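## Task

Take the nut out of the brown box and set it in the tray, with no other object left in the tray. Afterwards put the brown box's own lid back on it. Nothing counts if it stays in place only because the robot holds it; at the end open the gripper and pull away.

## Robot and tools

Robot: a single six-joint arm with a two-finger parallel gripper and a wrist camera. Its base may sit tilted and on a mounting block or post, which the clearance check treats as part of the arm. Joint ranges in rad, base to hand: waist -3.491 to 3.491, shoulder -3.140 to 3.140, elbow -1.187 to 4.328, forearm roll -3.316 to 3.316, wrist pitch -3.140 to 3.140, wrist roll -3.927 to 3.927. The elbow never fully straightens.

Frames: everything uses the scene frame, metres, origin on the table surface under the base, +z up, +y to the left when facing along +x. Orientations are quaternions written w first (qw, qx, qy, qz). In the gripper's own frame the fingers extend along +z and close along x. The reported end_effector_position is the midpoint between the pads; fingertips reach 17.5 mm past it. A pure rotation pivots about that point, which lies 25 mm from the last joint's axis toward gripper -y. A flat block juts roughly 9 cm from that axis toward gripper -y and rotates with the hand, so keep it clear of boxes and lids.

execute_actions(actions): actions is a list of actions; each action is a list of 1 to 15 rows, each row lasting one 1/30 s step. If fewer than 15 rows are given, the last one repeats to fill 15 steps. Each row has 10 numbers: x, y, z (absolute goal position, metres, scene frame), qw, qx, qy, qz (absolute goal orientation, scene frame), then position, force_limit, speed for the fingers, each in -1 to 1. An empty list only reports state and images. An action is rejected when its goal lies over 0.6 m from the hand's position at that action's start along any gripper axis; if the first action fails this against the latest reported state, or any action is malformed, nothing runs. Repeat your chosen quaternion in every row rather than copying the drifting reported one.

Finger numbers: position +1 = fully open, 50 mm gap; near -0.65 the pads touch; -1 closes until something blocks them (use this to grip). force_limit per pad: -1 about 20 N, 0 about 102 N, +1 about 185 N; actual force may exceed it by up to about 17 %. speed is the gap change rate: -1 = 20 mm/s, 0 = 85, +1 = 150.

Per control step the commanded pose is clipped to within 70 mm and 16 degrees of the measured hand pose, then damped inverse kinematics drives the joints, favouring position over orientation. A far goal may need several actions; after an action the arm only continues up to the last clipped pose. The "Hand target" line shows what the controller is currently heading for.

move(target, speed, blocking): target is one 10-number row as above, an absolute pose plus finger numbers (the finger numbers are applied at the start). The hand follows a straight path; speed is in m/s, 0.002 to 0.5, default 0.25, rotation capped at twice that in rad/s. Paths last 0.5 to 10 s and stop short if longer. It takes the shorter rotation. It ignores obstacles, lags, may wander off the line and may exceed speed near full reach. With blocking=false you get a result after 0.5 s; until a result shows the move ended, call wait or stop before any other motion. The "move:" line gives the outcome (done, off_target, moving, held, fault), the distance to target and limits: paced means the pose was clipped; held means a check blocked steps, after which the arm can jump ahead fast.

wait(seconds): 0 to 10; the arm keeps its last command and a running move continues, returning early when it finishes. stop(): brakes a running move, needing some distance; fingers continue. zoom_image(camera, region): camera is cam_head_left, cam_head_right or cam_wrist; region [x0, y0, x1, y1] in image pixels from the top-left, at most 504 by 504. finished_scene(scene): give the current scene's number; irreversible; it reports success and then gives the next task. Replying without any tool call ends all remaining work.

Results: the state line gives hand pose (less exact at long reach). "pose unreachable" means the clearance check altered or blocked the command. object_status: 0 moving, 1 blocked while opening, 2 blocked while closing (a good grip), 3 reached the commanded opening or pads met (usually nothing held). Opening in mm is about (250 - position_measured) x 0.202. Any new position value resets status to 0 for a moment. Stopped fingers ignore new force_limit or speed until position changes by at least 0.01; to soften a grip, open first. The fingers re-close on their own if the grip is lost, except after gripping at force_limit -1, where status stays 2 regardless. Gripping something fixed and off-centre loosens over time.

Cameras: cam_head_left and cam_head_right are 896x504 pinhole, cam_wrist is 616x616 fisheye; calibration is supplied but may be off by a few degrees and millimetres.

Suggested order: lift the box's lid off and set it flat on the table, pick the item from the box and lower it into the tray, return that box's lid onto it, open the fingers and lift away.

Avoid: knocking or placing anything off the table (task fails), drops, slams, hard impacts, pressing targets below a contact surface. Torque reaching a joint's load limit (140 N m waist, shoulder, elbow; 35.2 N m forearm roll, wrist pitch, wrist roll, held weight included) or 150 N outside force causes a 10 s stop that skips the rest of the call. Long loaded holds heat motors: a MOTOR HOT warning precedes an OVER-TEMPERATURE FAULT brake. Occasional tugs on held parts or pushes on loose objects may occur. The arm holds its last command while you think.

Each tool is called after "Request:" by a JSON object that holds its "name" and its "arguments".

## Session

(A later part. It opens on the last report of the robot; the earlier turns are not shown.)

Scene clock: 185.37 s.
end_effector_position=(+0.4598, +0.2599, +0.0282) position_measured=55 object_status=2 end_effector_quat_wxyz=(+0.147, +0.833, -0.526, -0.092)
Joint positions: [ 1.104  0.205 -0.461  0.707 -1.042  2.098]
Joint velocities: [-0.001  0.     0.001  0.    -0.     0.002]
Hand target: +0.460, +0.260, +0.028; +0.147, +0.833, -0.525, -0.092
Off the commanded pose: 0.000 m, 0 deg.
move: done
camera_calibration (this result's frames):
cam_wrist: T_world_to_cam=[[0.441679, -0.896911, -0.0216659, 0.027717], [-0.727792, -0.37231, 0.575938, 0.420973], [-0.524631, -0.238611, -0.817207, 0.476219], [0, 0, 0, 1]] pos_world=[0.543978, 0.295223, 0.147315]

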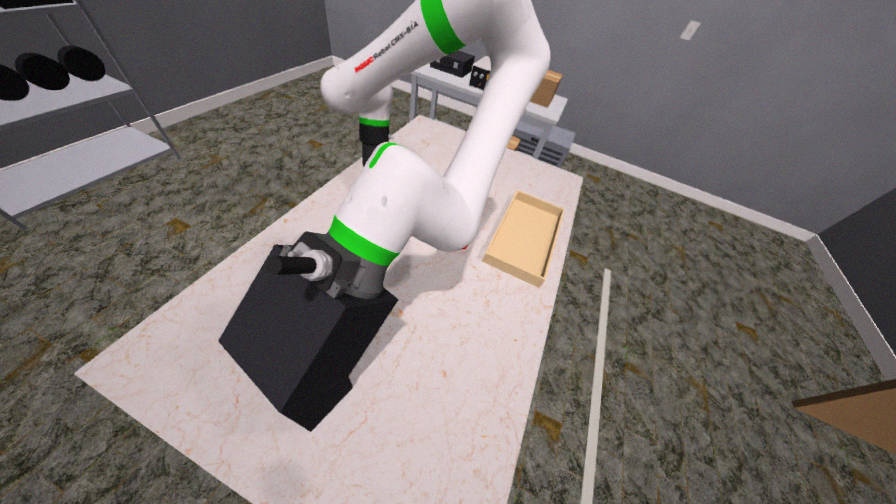

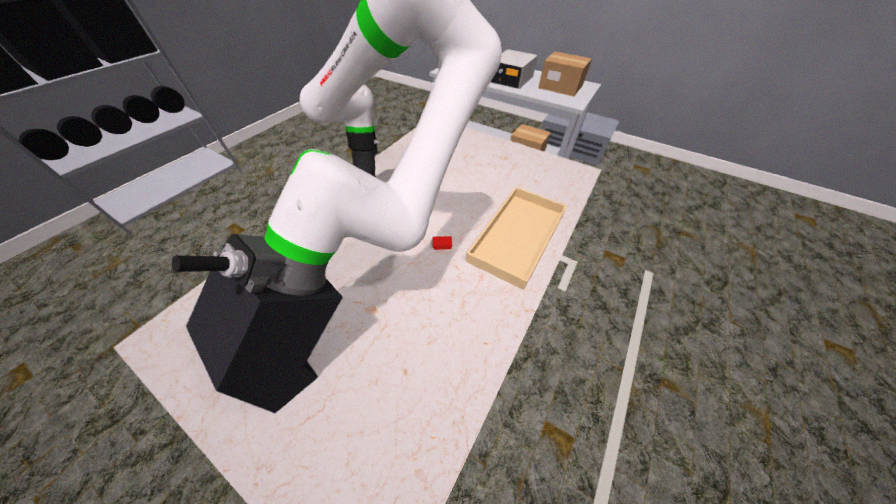

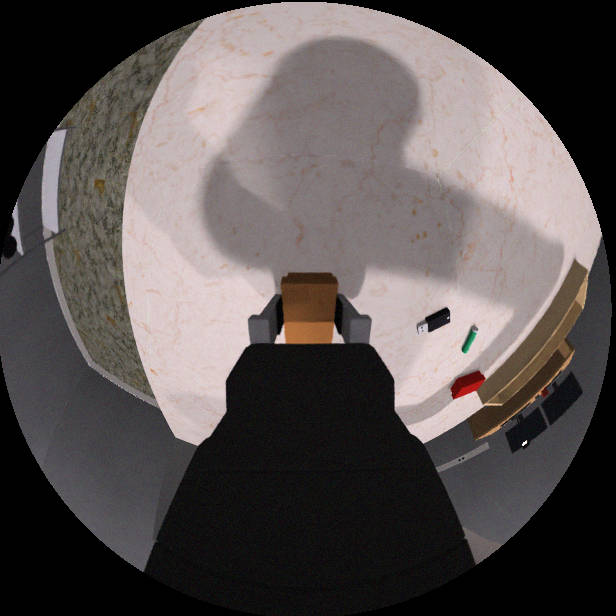

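Request:
{"name": "move", "arguments": {"target": [0.46, 0.26, 0.065, 0.1468, 0.8329, -0.5255, -0.0926, -1, -0.5, -0.4], "speed": 0.04}}

Scene clock: 192.00 s.
end_effector_position=(+0.4600, +0.2599, +0.0649) position_measured=55 object_status=2 end_effector_quat_wxyz=(+0.147, +0.833, -0.525, -0.092)
Joint positions: [ 1.165  0.145 -0.462  0.67  -1.119  2.097]
Joint velocities: [ 0.     0.     0.001 -0.    -0.001  0.   ]
Hand target: +0.460, +0.260, +0.065; +0.147, +0.833, -0.525, -0.093
Off the commanded pose: 0.000 m, 0 deg.
move: done
camera_calibration (this result's frames):
cam_wrist: T_world_to_cam=[[0.441743, -0.896874, -0.0219249, 0.0284027], [-0.727613, -0.372458, 0.576068, 0.39986], [-0.524826, -0.238521, -0.817108, 0.506399], [0, 0, 0, 1]] pos_world=[0.544168, 0.295191, 0.184059]

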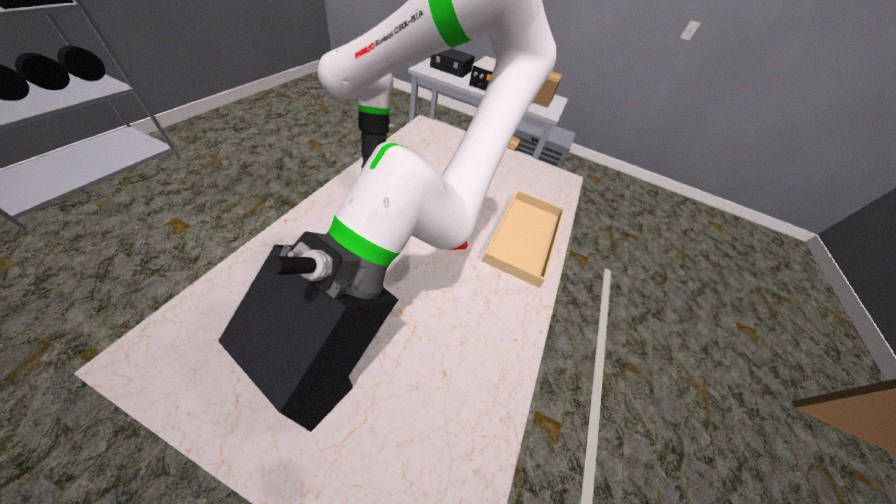

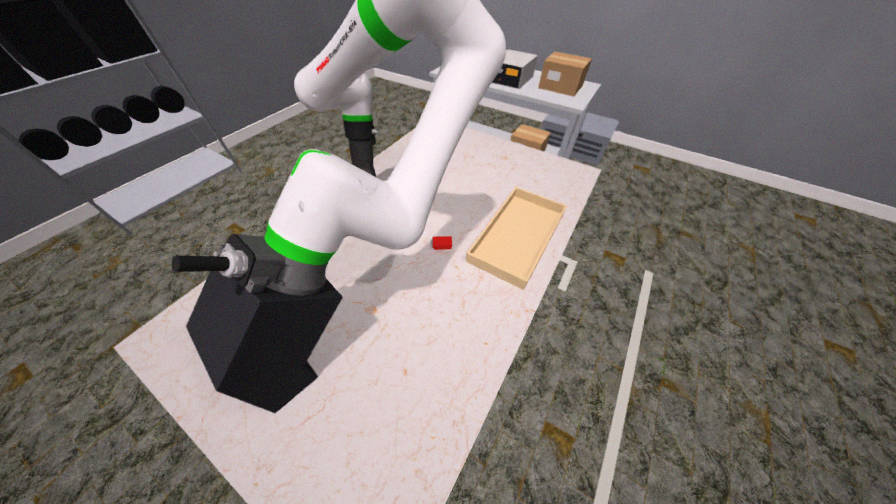

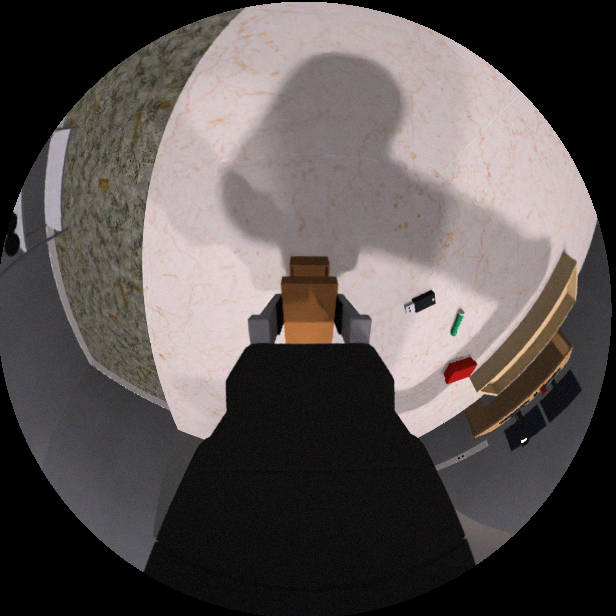

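Request:
{"name": "move", "arguments": {"target": [0.555, 0.305, 0.05, 0.1468, 0.8329, -0.5255, -0.0926, -1, -0.5, -0.4], "speed": 0.15}}

Request:
{"name": "move", "arguments": {"target": [0.555, 0.305, 0.0225, 0.1468, 0.8329, -0.5255, -0.0926, -1, -0.5, -0.4], "speed": 0.04}}

Scene clock: 203.47 s.
end_effector_position=(+0.5549, +0.3054, +0.0500) position_measured=55 object_status=2 end_effector_quat_wxyz=(+0.147, +0.833, -0.525, -0.093)
Joint positions: [ 1.089  0.315 -0.12   0.641 -1.214  2.268]
Joint velocities: [-0.     0.     0.001 -0.001  0.    -0.   ]
Hand target: +0.555, +0.305, +0.050; +0.147, +0.833, -0.526, -0.093
Off the commanded pose: 0.000 m, 0 deg.
move: done
camera_calibration (this result's frames):
cam_wrist: T_world_to_cam=[[0.441605, -0.896935, -0.0221816, 0.0270527], [-0.727628, -0.372493, 0.576026, 0.49448], [-0.524921, -0.238236, -0.81713, 0.554838], [0, 0, 0, 1]] pos_world=[0.639097, 0.340637, 0.169142]

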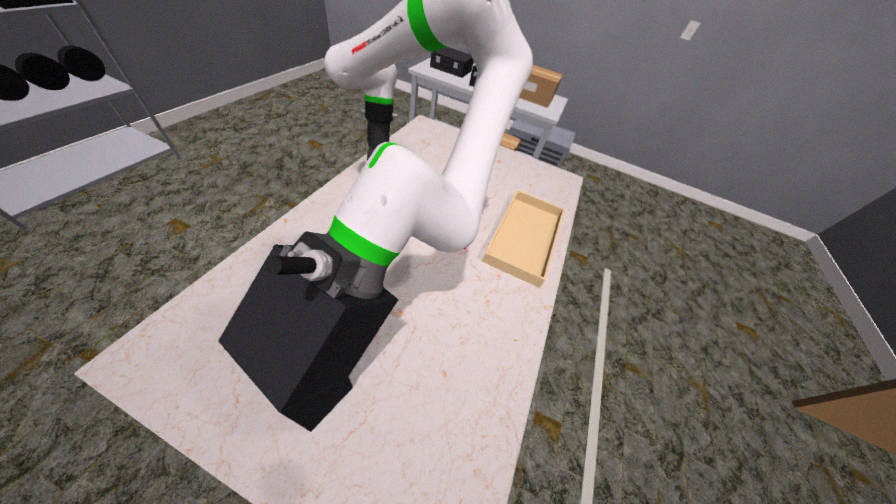

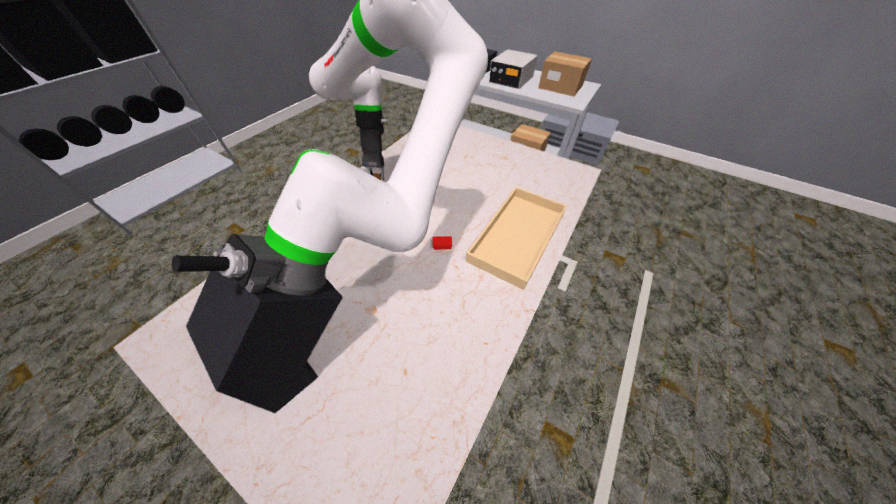

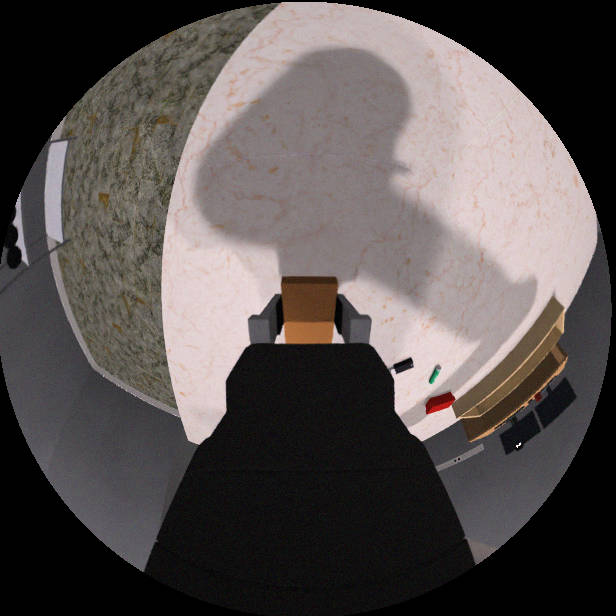

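Scene clock: 204.43 s.
end_effector_position=(+0.5550, +0.3050, +0.0225) position_measured=55 object_status=2 end_effector_quat_wxyz=(+0.147, +0.833, -0.526, -0.093)
Joint positions: [ 1.053  0.353 -0.116  0.655 -1.167  2.274]
Joint velocities: [-0.001 -0.     0.     0.     0.001  0.   ]
Hand target: +0.555, +0.305, +0.023; +0.147, +0.833, -0.526, -0.093
Off the commanded pose: 0.000 m, 0 deg.
move: done
camera_calibration (this result's frames):
cam_wrist: T_world_to_cam=[[0.441561, -0.896956, -0.0222175, 0.026122], [-0.727584, -0.372451, 0.57611, 0.510151], [-0.52502, -0.238222, -0.81707, 0.532392], [0, 0, 0, 1]] pos_world=[0.63916, 0.340264, 0.141679]

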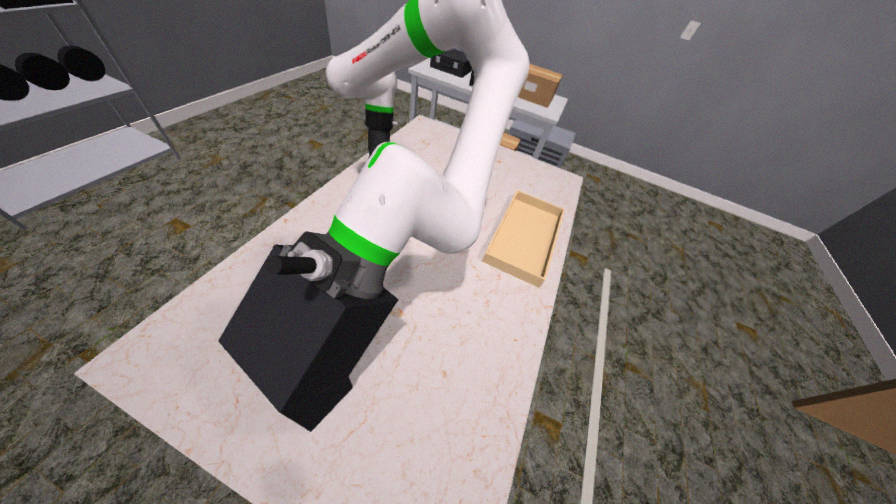

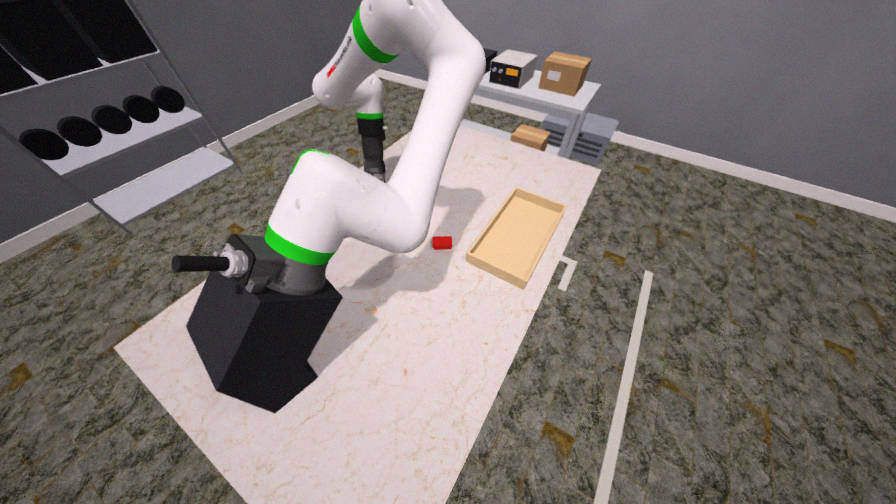

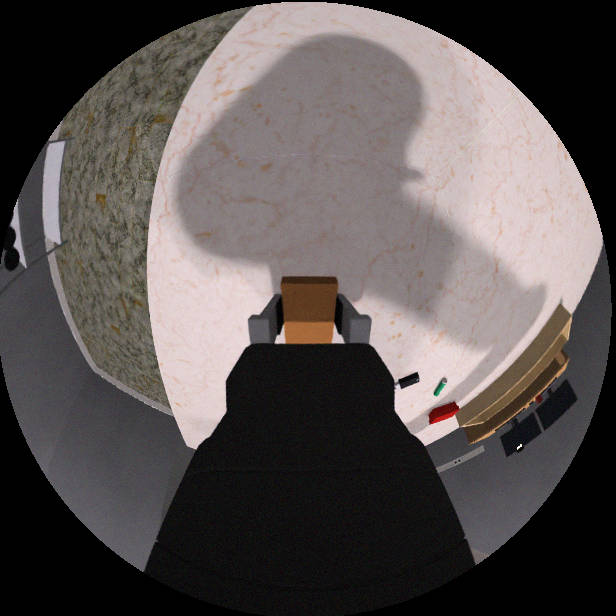

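Request:
{"name": "execute_actions", "arguments": {"actions": [[[0.555, 0.305, 0.0225, 0.1468, 0.8329, -0.5255, -0.0926, 1, -0.5, 0]]]}}

Request:
{"name": "move", "arguments": {"target": [0.55, 0.3026, 0.07, 0.1468, 0.8329, -0.5255, -0.0926, 1, -0.5, 0], "speed": 0.1}}

Request:
{"name": "move", "arguments": {"target": [0.415, 0.2385, 0.11, 0, 0.8457, -0.5336, 0, 1, -0.5, 0], "speed": 0.2}}

Scene clock: 210.43 s.
end_effector_position=(+0.5550, +0.3050, +0.0225) position_measured=3 object_status=3 end_effector_quat_wxyz=(+0.147, +0.833, -0.526, -0.093)
Joint positions: [ 1.053  0.353 -0.116  0.655 -1.167  2.274]
Joint velocities: [ 0.001 -0.001  0.     0.    -0.001  0.001]
Hand target: +0.555, +0.305, +0.022; +0.147, +0.833, -0.526, -0.093
Off the commanded pose: 0.000 m, 0 deg.
camera_calibration (this result's frames):
cam_wrist: T_world_to_cam=[[0.441603, -0.896937, -0.0221318, 0.0260475], [-0.727613, -0.372451, 0.576073, 0.510207], [-0.524944, -0.238292, -0.817099, 0.532356], [0, 0, 0, 1]] pos_world=[0.639187, 0.340247, 0.141647]

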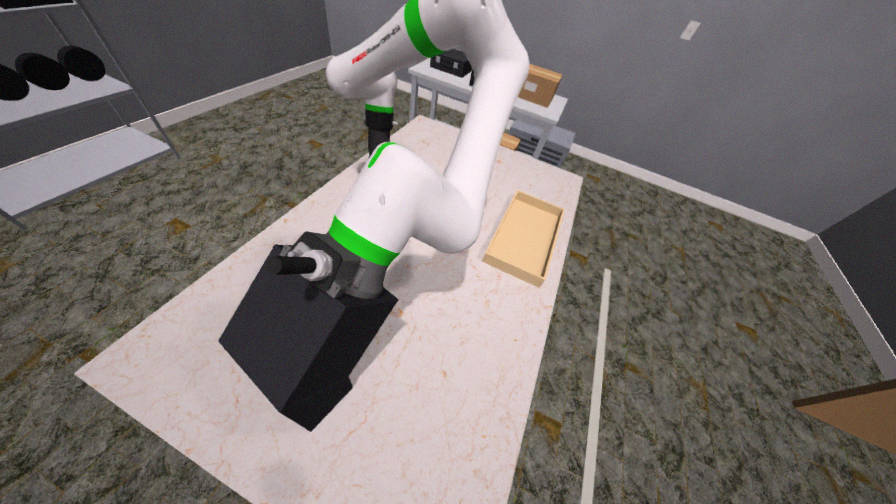

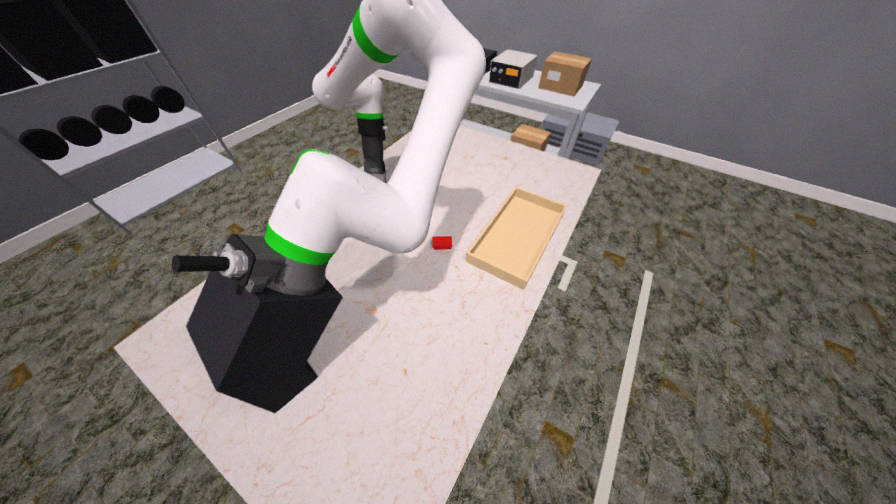

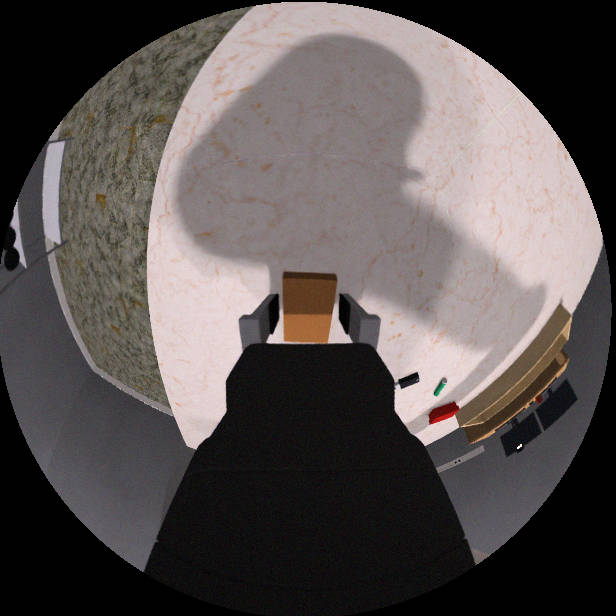

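Scene clock: 211.23 s.
end_effector_position=(+0.5501, +0.3025, +0.0699) position_measured=3 object_status=3 end_effector_quat_wxyz=(+0.147, +0.833, -0.525, -0.093)
Joint positions: [ 1.118  0.278 -0.141  0.633 -1.242  2.255]
Joint velocities: [ 0.003 -0.     0.    -0.    -0.001 -0.001]
Hand target: +0.550, +0.303, +0.070; +0.147, +0.833, -0.525, -0.093
Off the commanded pose: 0.000 m, 0 deg.
move: done
camera_calibration (this result's frames):
cam_wrist: T_world_to_cam=[[0.441675, -0.896906, -0.021961, 0.0270016], [-0.72765, -0.372431, 0.576039, 0.478374], [-0.524831, -0.238442, -0.817127, 0.567907], [0, 0, 0, 1]] pos_world=[0.634218, 0.337792, 0.189084]

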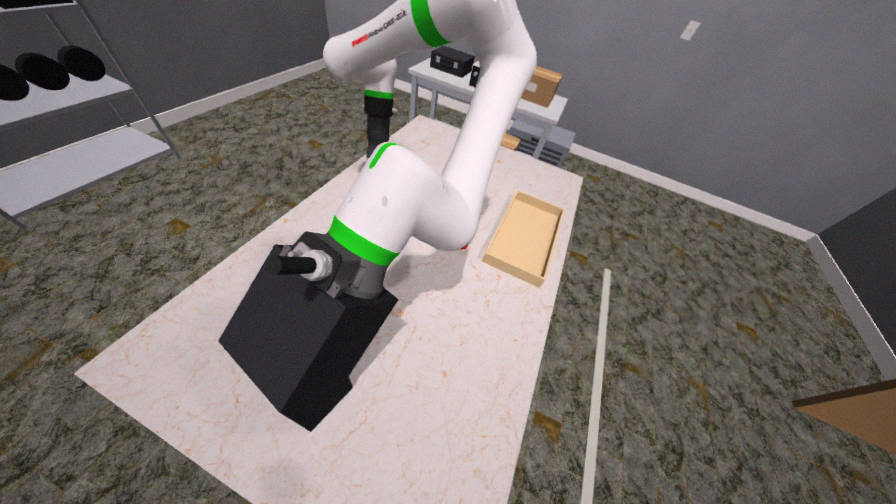

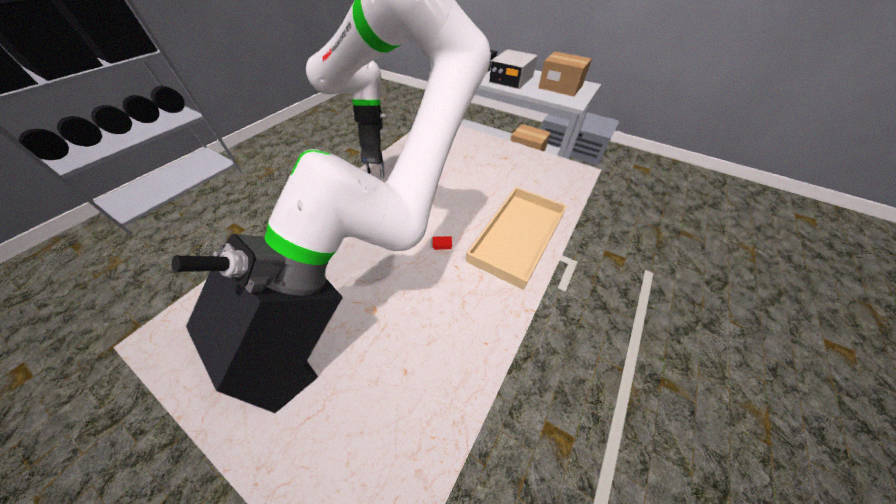

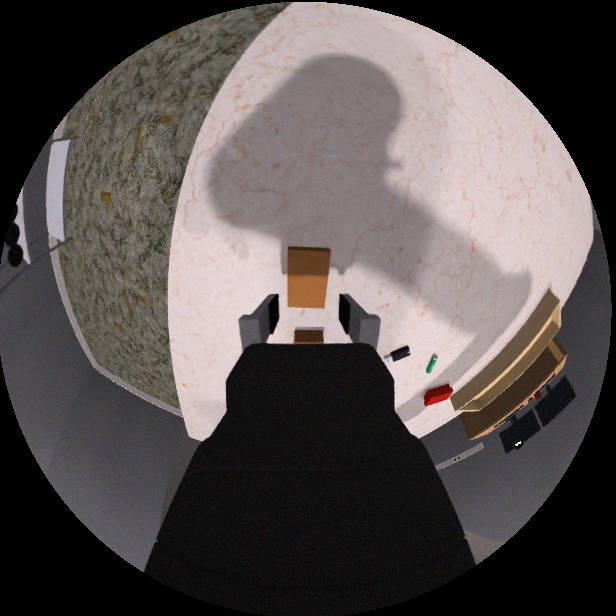

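Scene clock: 212.57 s.
end_effector_position=(+0.4149, +0.2379, +0.1099) position_measured=3 object_status=3 end_effector_quat_wxyz=(+0.000, +0.846, -0.533, -0.000)
Joint positions: [ 1.313 -0.143 -0.969  1.109 -0.963  1.613]
Joint velocities: [ 0.001 -0.001 -0.001  0.003 -0.002 -0.002]
Hand target: +0.415, +0.238, +0.110; +0.000, +0.846, -0.533, -0.000
Off the commanded pose: 0.001 m, 0 deg.
move: done
camera_calibration (this result's frames):
cam_wrist: T_world_to_cam=[[0.448168, -0.893794, -0.0166743, 0.0255972], [-0.860584, -0.436414, 0.262561, 0.437793], [-0.241952, -0.103322, -0.964771, 0.380949], [0, 0, 0, 1]] pos_world=[0.457458, 0.253298, 0.253008]

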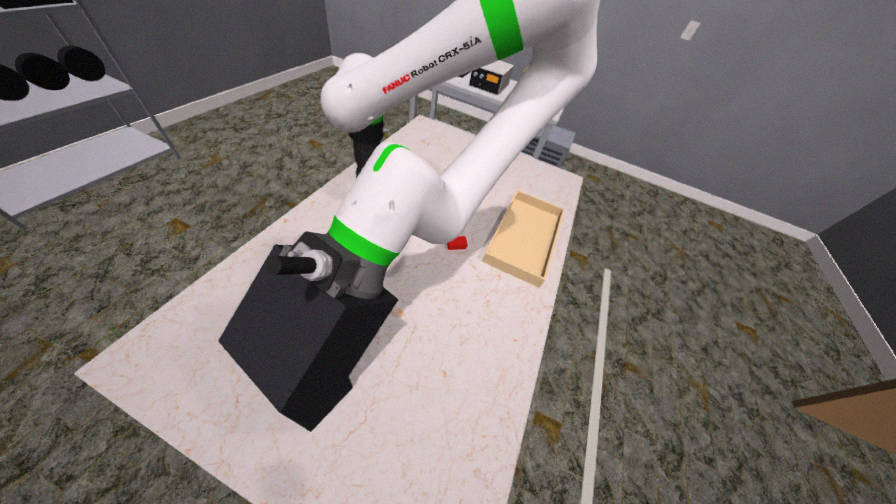

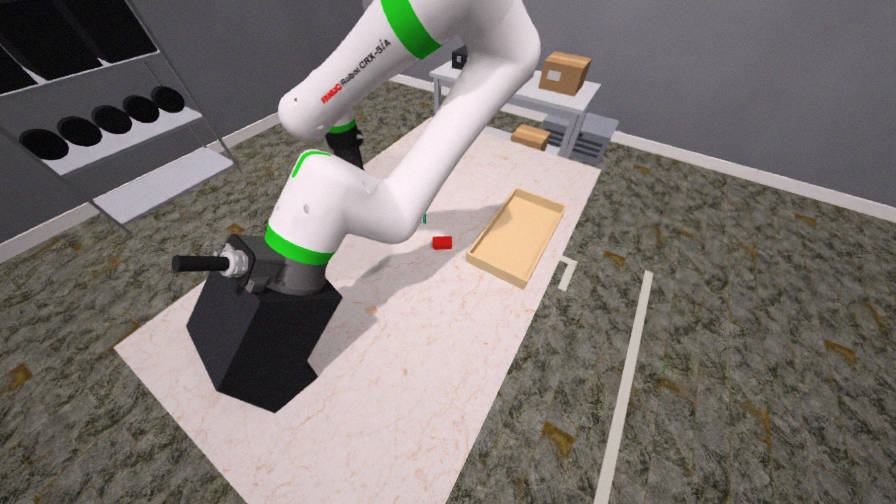

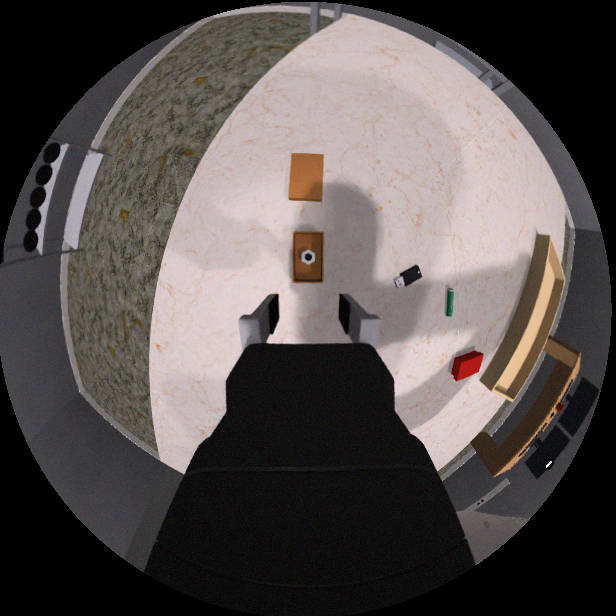

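Request:
{"name": "zoom_image", "arguments": {"camera": "cam_wrist", "region": [268, 220, 348, 295]}}

Region (268, 220, 348, 295) of cam_wrist's 616x616 image, scaled by 6.300, with more detail than that image has; it fills the top 472 rows of this view, and the rest is white.

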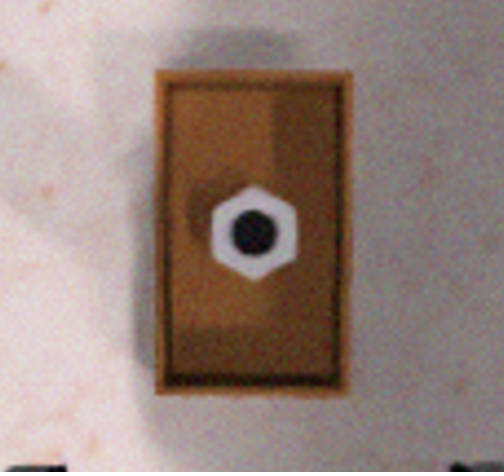

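Request:
{"name": "move", "arguments": {"target": [0.4567, 0.2593, 0.07, 0, -0.2181, 0.9759, 0, 0.3, -0.5, 0], "speed": 0.3}}

Scene clock: 260.33 s.
end_effector_position=(+0.4567, +0.2596, +0.0702) position_measured=107 object_status=3 end_effector_quat_wxyz=(-0.000, -0.218, +0.976, +0.000)
Joint positions: [ 1.175  0.059 -0.774  1.187 -0.875  0.076]
Joint velocities: [ 0.002  0.001 -0.003 -0.     0.001  0.001]
Hand target: +0.457, +0.260, +0.070; -0.000, -0.218, +0.976, +0.000
Off the commanded pose: 0.000 m, 0 deg.
move: done
camera_calibration (this result's frames):
cam_wrist: T_world_to_cam=[[-0.896526, -0.442681, -0.0165555, 0.522629], [-0.431111, 0.863278, 0.262476, -0.0399041], [-0.101901, 0.242454, -0.964797, 0.20123], [0, 0, 0, 1]] pos_world=[0.471853, 0.217017, 0.213273]

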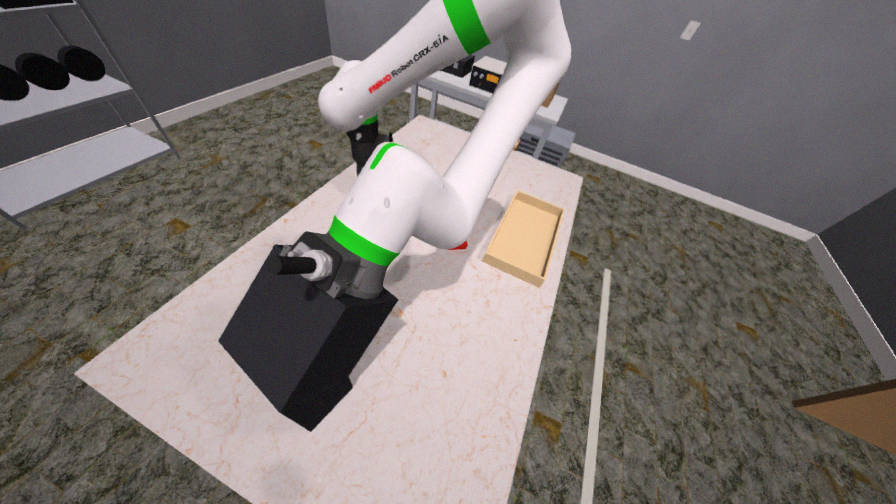

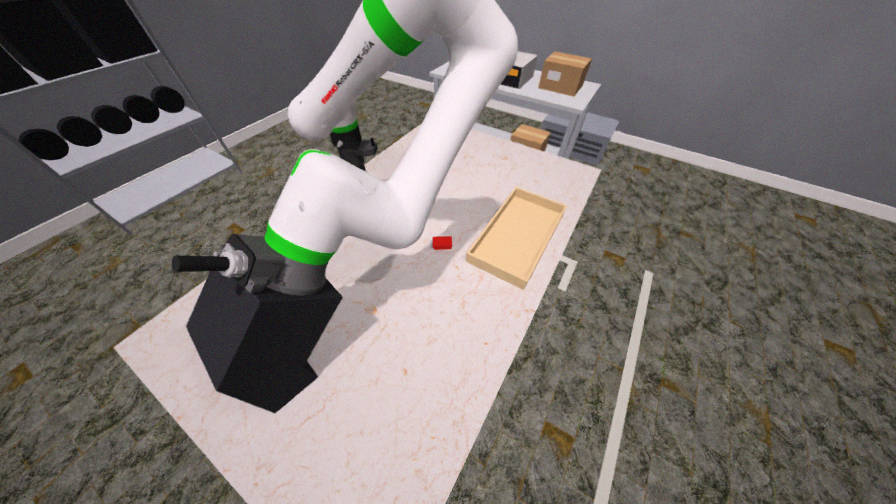

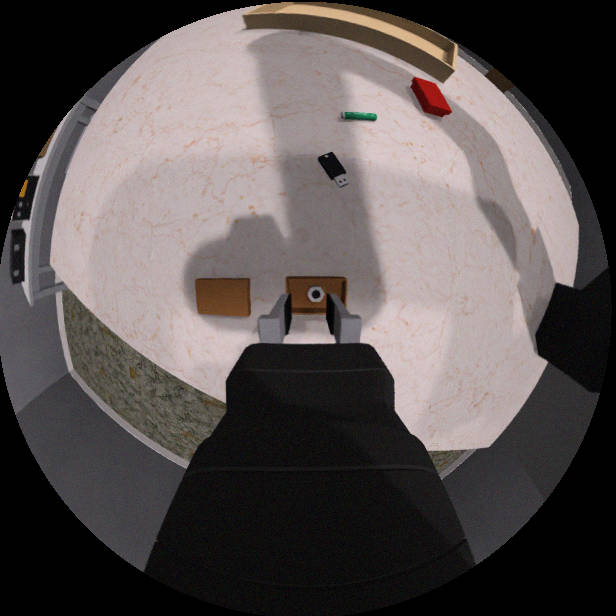

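Request:
{"name": "zoom_image", "arguments": {"camera": "cam_wrist", "region": [250, 260, 370, 350]}}

Region (250, 260, 370, 350) of cam_wrist's 616x616 image, scaled by 4.200, with more detail than that image has; it fills the top 378 rows of this view, and the rest is white.

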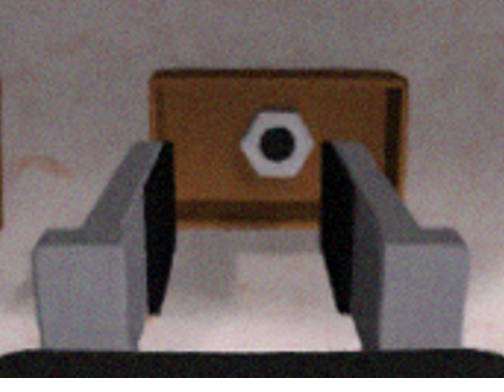

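Request:
{"name": "move", "arguments": {"target": [0.4504, 0.2565, 0.045, 0, -0.2181, 0.9759, 0, 0.3, -0.5, 0], "speed": 0.05}}

Request:
{"name": "zoom_image", "arguments": {"camera": "cam_wrist", "region": [250, 260, 370, 350]}}

Scene clock: 285.60 s.
end_effector_position=(+0.4503, +0.2565, +0.0451) position_measured=107 object_status=3 end_effector_quat_wxyz=(-0.000, -0.218, +0.976, +0.000)
Joint positions: [ 1.111  0.096 -0.796  1.273 -0.816  0.02 ]
Joint velocities: [-0.001 -0.    -0.     0.001  0.     0.   ]
Hand target: +0.450, +0.257, +0.045; -0.000, -0.218, +0.976, +0.000
Off the commanded pose: 0.000 m, 0 deg.
move: done
camera_calibration (this result's frames):
cam_wrist: T_world_to_cam=[[-0.896415, -0.442912, -0.0163891, 0.515093], [-0.43132, 0.863252, 0.262219, -0.033282], [-0.101992, 0.242126, -0.964869, 0.177242], [0, 0, 0, 1]] pos_world=[0.46546, 0.213957, 0.188185]

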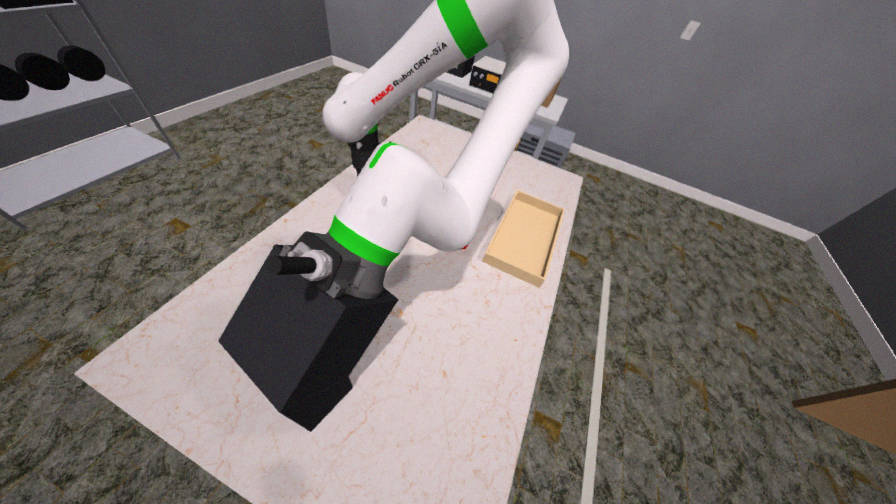

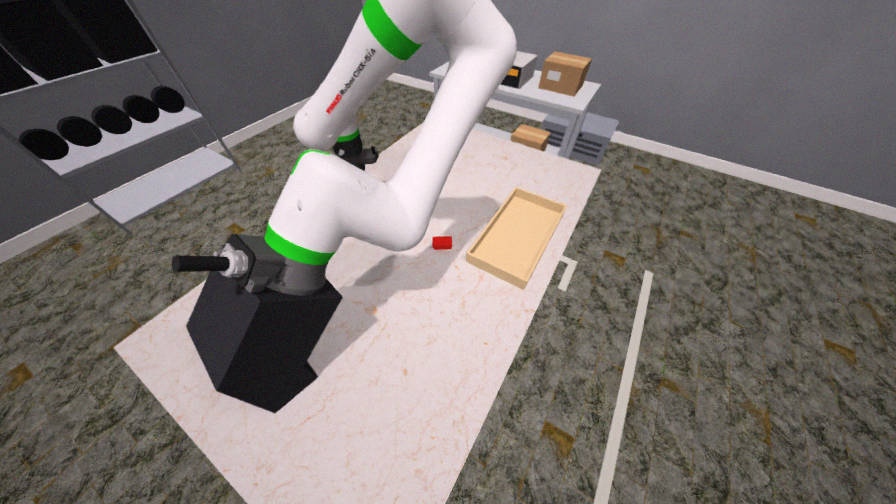

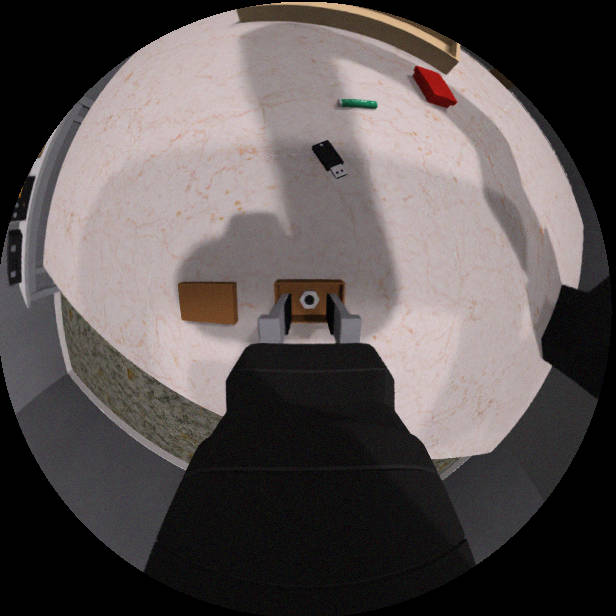

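Region (250, 260, 370, 350) of cam_wrist's 616x616 image, scaled by 4.200, with more detail than that image has; it fills the top 378 rows of this view, and the rest is white.

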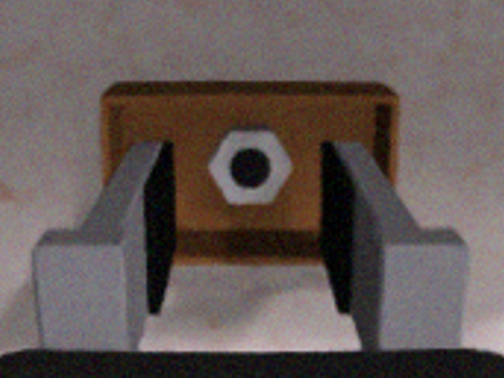

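Request:
{"name": "move", "arguments": {"target": [0.4504, 0.2565, 0.0235, 0, -0.2181, 0.9759, 0, 0.3, -0.5, 0], "speed": 0.03}}

Request:
{"name": "zoom_image", "arguments": {"camera": "cam_wrist", "region": [250, 260, 370, 350]}}

Scene clock: 289.83 s.
end_effector_position=(+0.4503, +0.2565, +0.0236) position_measured=107 object_status=3 end_effector_quat_wxyz=(-0.000, -0.218, +0.976, +0.000)
Joint positions: [ 1.052  0.136 -0.794  1.347 -0.771 -0.019]
Joint velocities: [ 0.002  0.001  0.     0.     0.001 -0.001]
Hand target: +0.450, +0.257, +0.024; -0.000, -0.218, +0.976, +0.000
Off the commanded pose: 0.000 m, 0 deg.
move: done
camera_calibration (this result's frames):
cam_wrist: T_world_to_cam=[[-0.896415, -0.442912, -0.0164305, 0.514759], [-0.431332, 0.863252, 0.2622, -0.0276592], [-0.101948, 0.242127, -0.964874, 0.156461], [0, 0, 0, 1]] pos_world=[0.465458, 0.213986, 0.166675]

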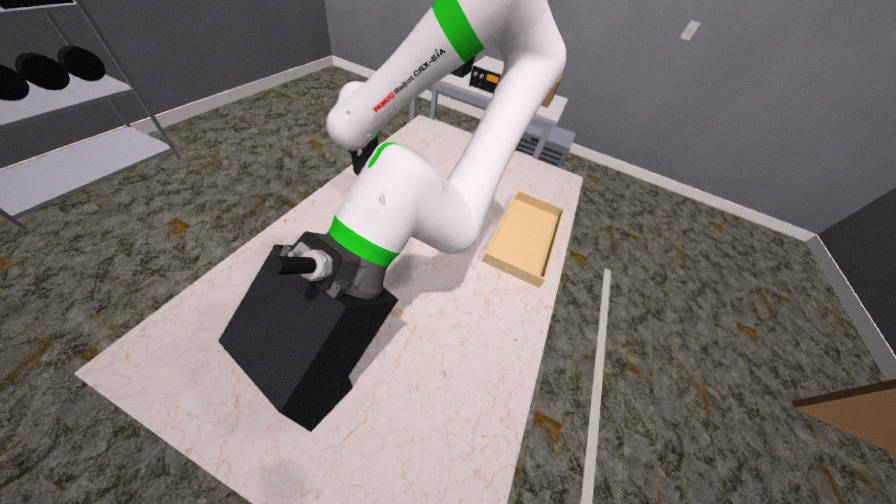

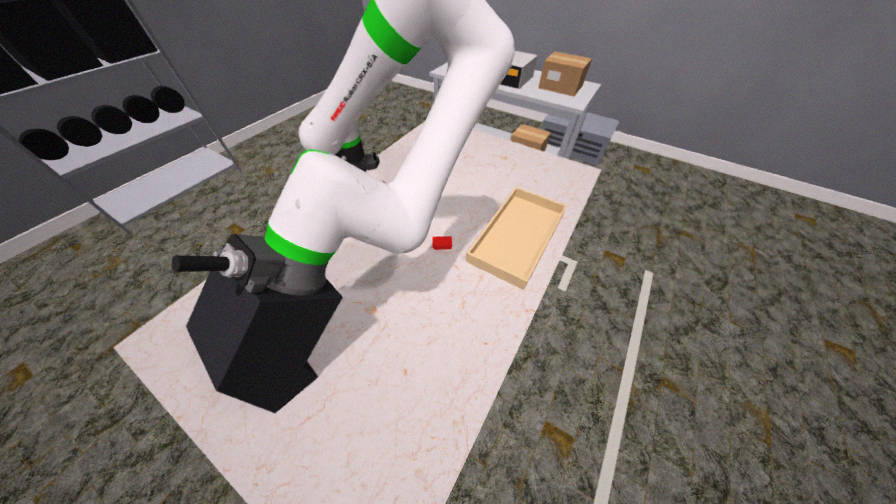

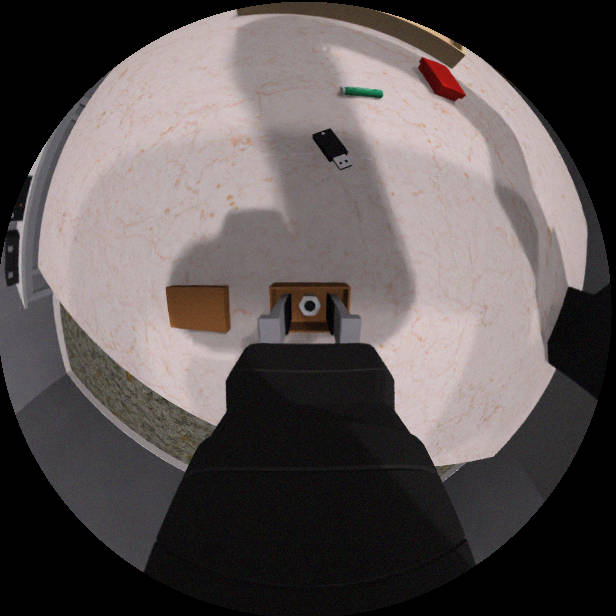

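Region (250, 260, 370, 350) of cam_wrist's 616x616 image, scaled by 4.200, with more detail than that image has; it fills the top 378 rows of this view, and the rest is white.

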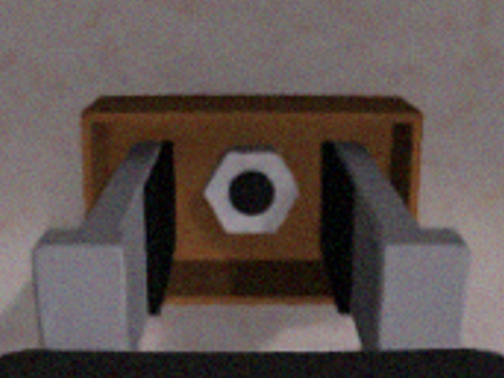

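Request:
{"name": "execute_actions", "arguments": {"actions": [[[0.4504, 0.2565, 0.0235, 0, -0.2181, 0.9759, 0, -1, -0.4, -0.5]]]}}

Request:
{"name": "zoom_image", "arguments": {"camera": "cam_wrist", "region": [250, 260, 370, 350]}}

Scene clock: 293.20 s.
end_effector_position=(+0.4504, +0.2565, +0.0235) position_measured=194 object_status=0 end_effector_quat_wxyz=(+0.000, -0.218, +0.976, +0.000)
Joint positions: [ 1.052  0.136 -0.794  1.348 -0.771 -0.019]
Joint velocities: [ 0.001 -0.     0.     0.    -0.    -0.   ]
Hand target: +0.450, +0.257, +0.023; -0.000, -0.218, +0.976, +0.000
Off the commanded pose: 0.000 m, 0 deg.
camera_calibration (this result's frames):
cam_wrist: T_world_to_cam=[[-0.896384, -0.442967, -0.0166034, 0.514831], [-0.431443, 0.863241, 0.262052, -0.0275224], [-0.101748, 0.242063, -0.964911, 0.156356], [0, 0, 0, 1]] pos_world=[0.46552, 0.213964, 0.16663]

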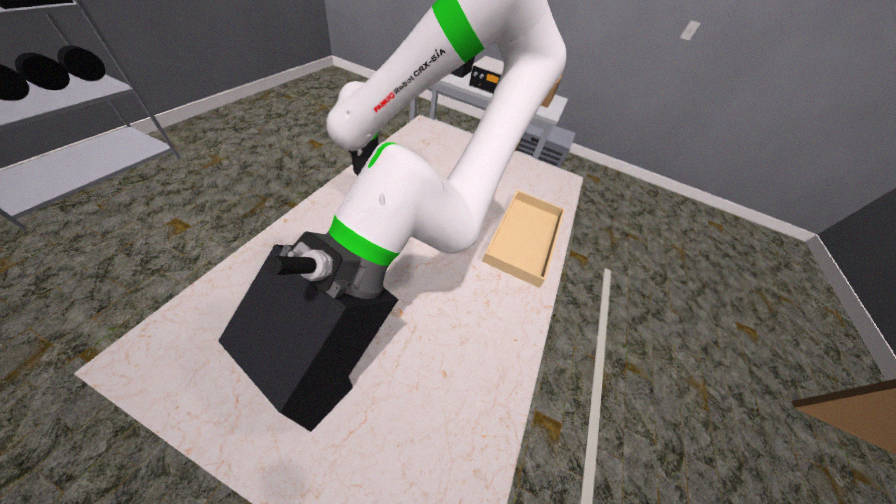

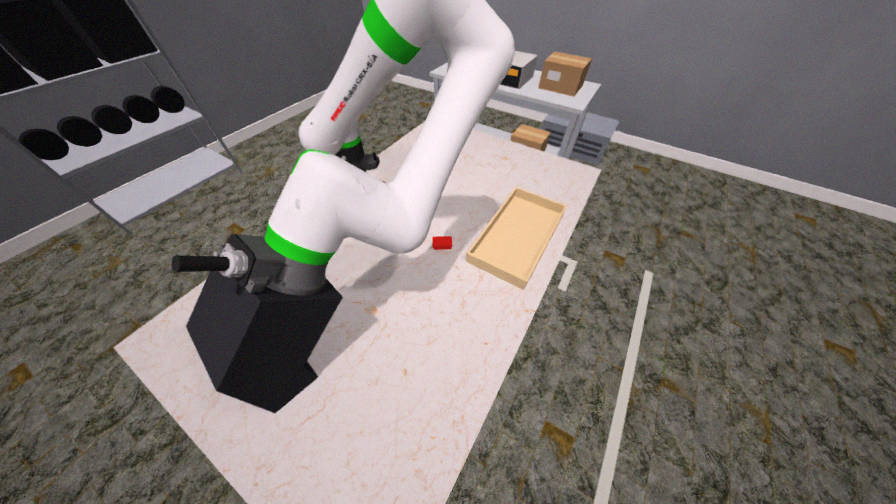

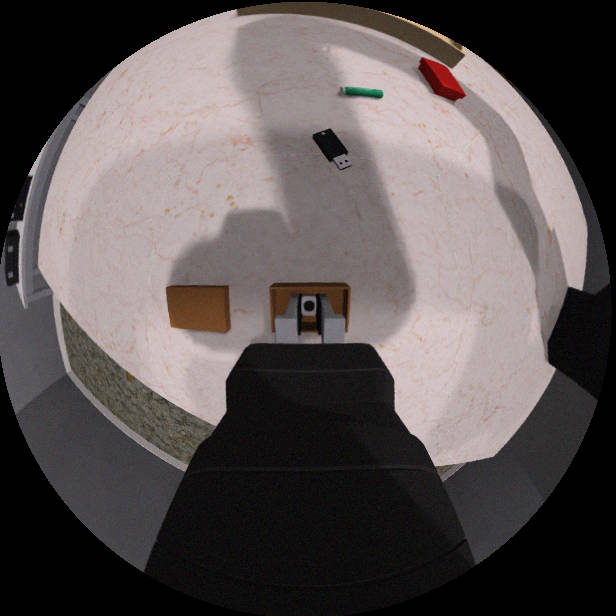

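Region (250, 260, 370, 350) of cam_wrist's 616x616 image, scaled by 4.200, with more detail than that image has; it fills the top 378 rows of this view, and the rest is white.

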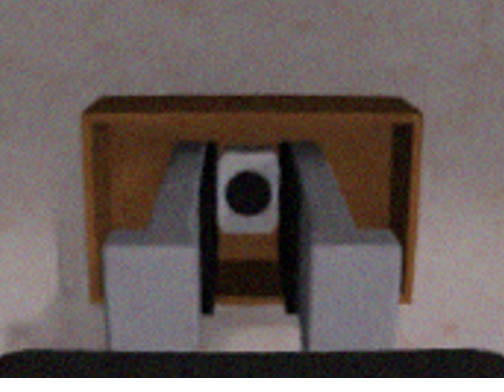

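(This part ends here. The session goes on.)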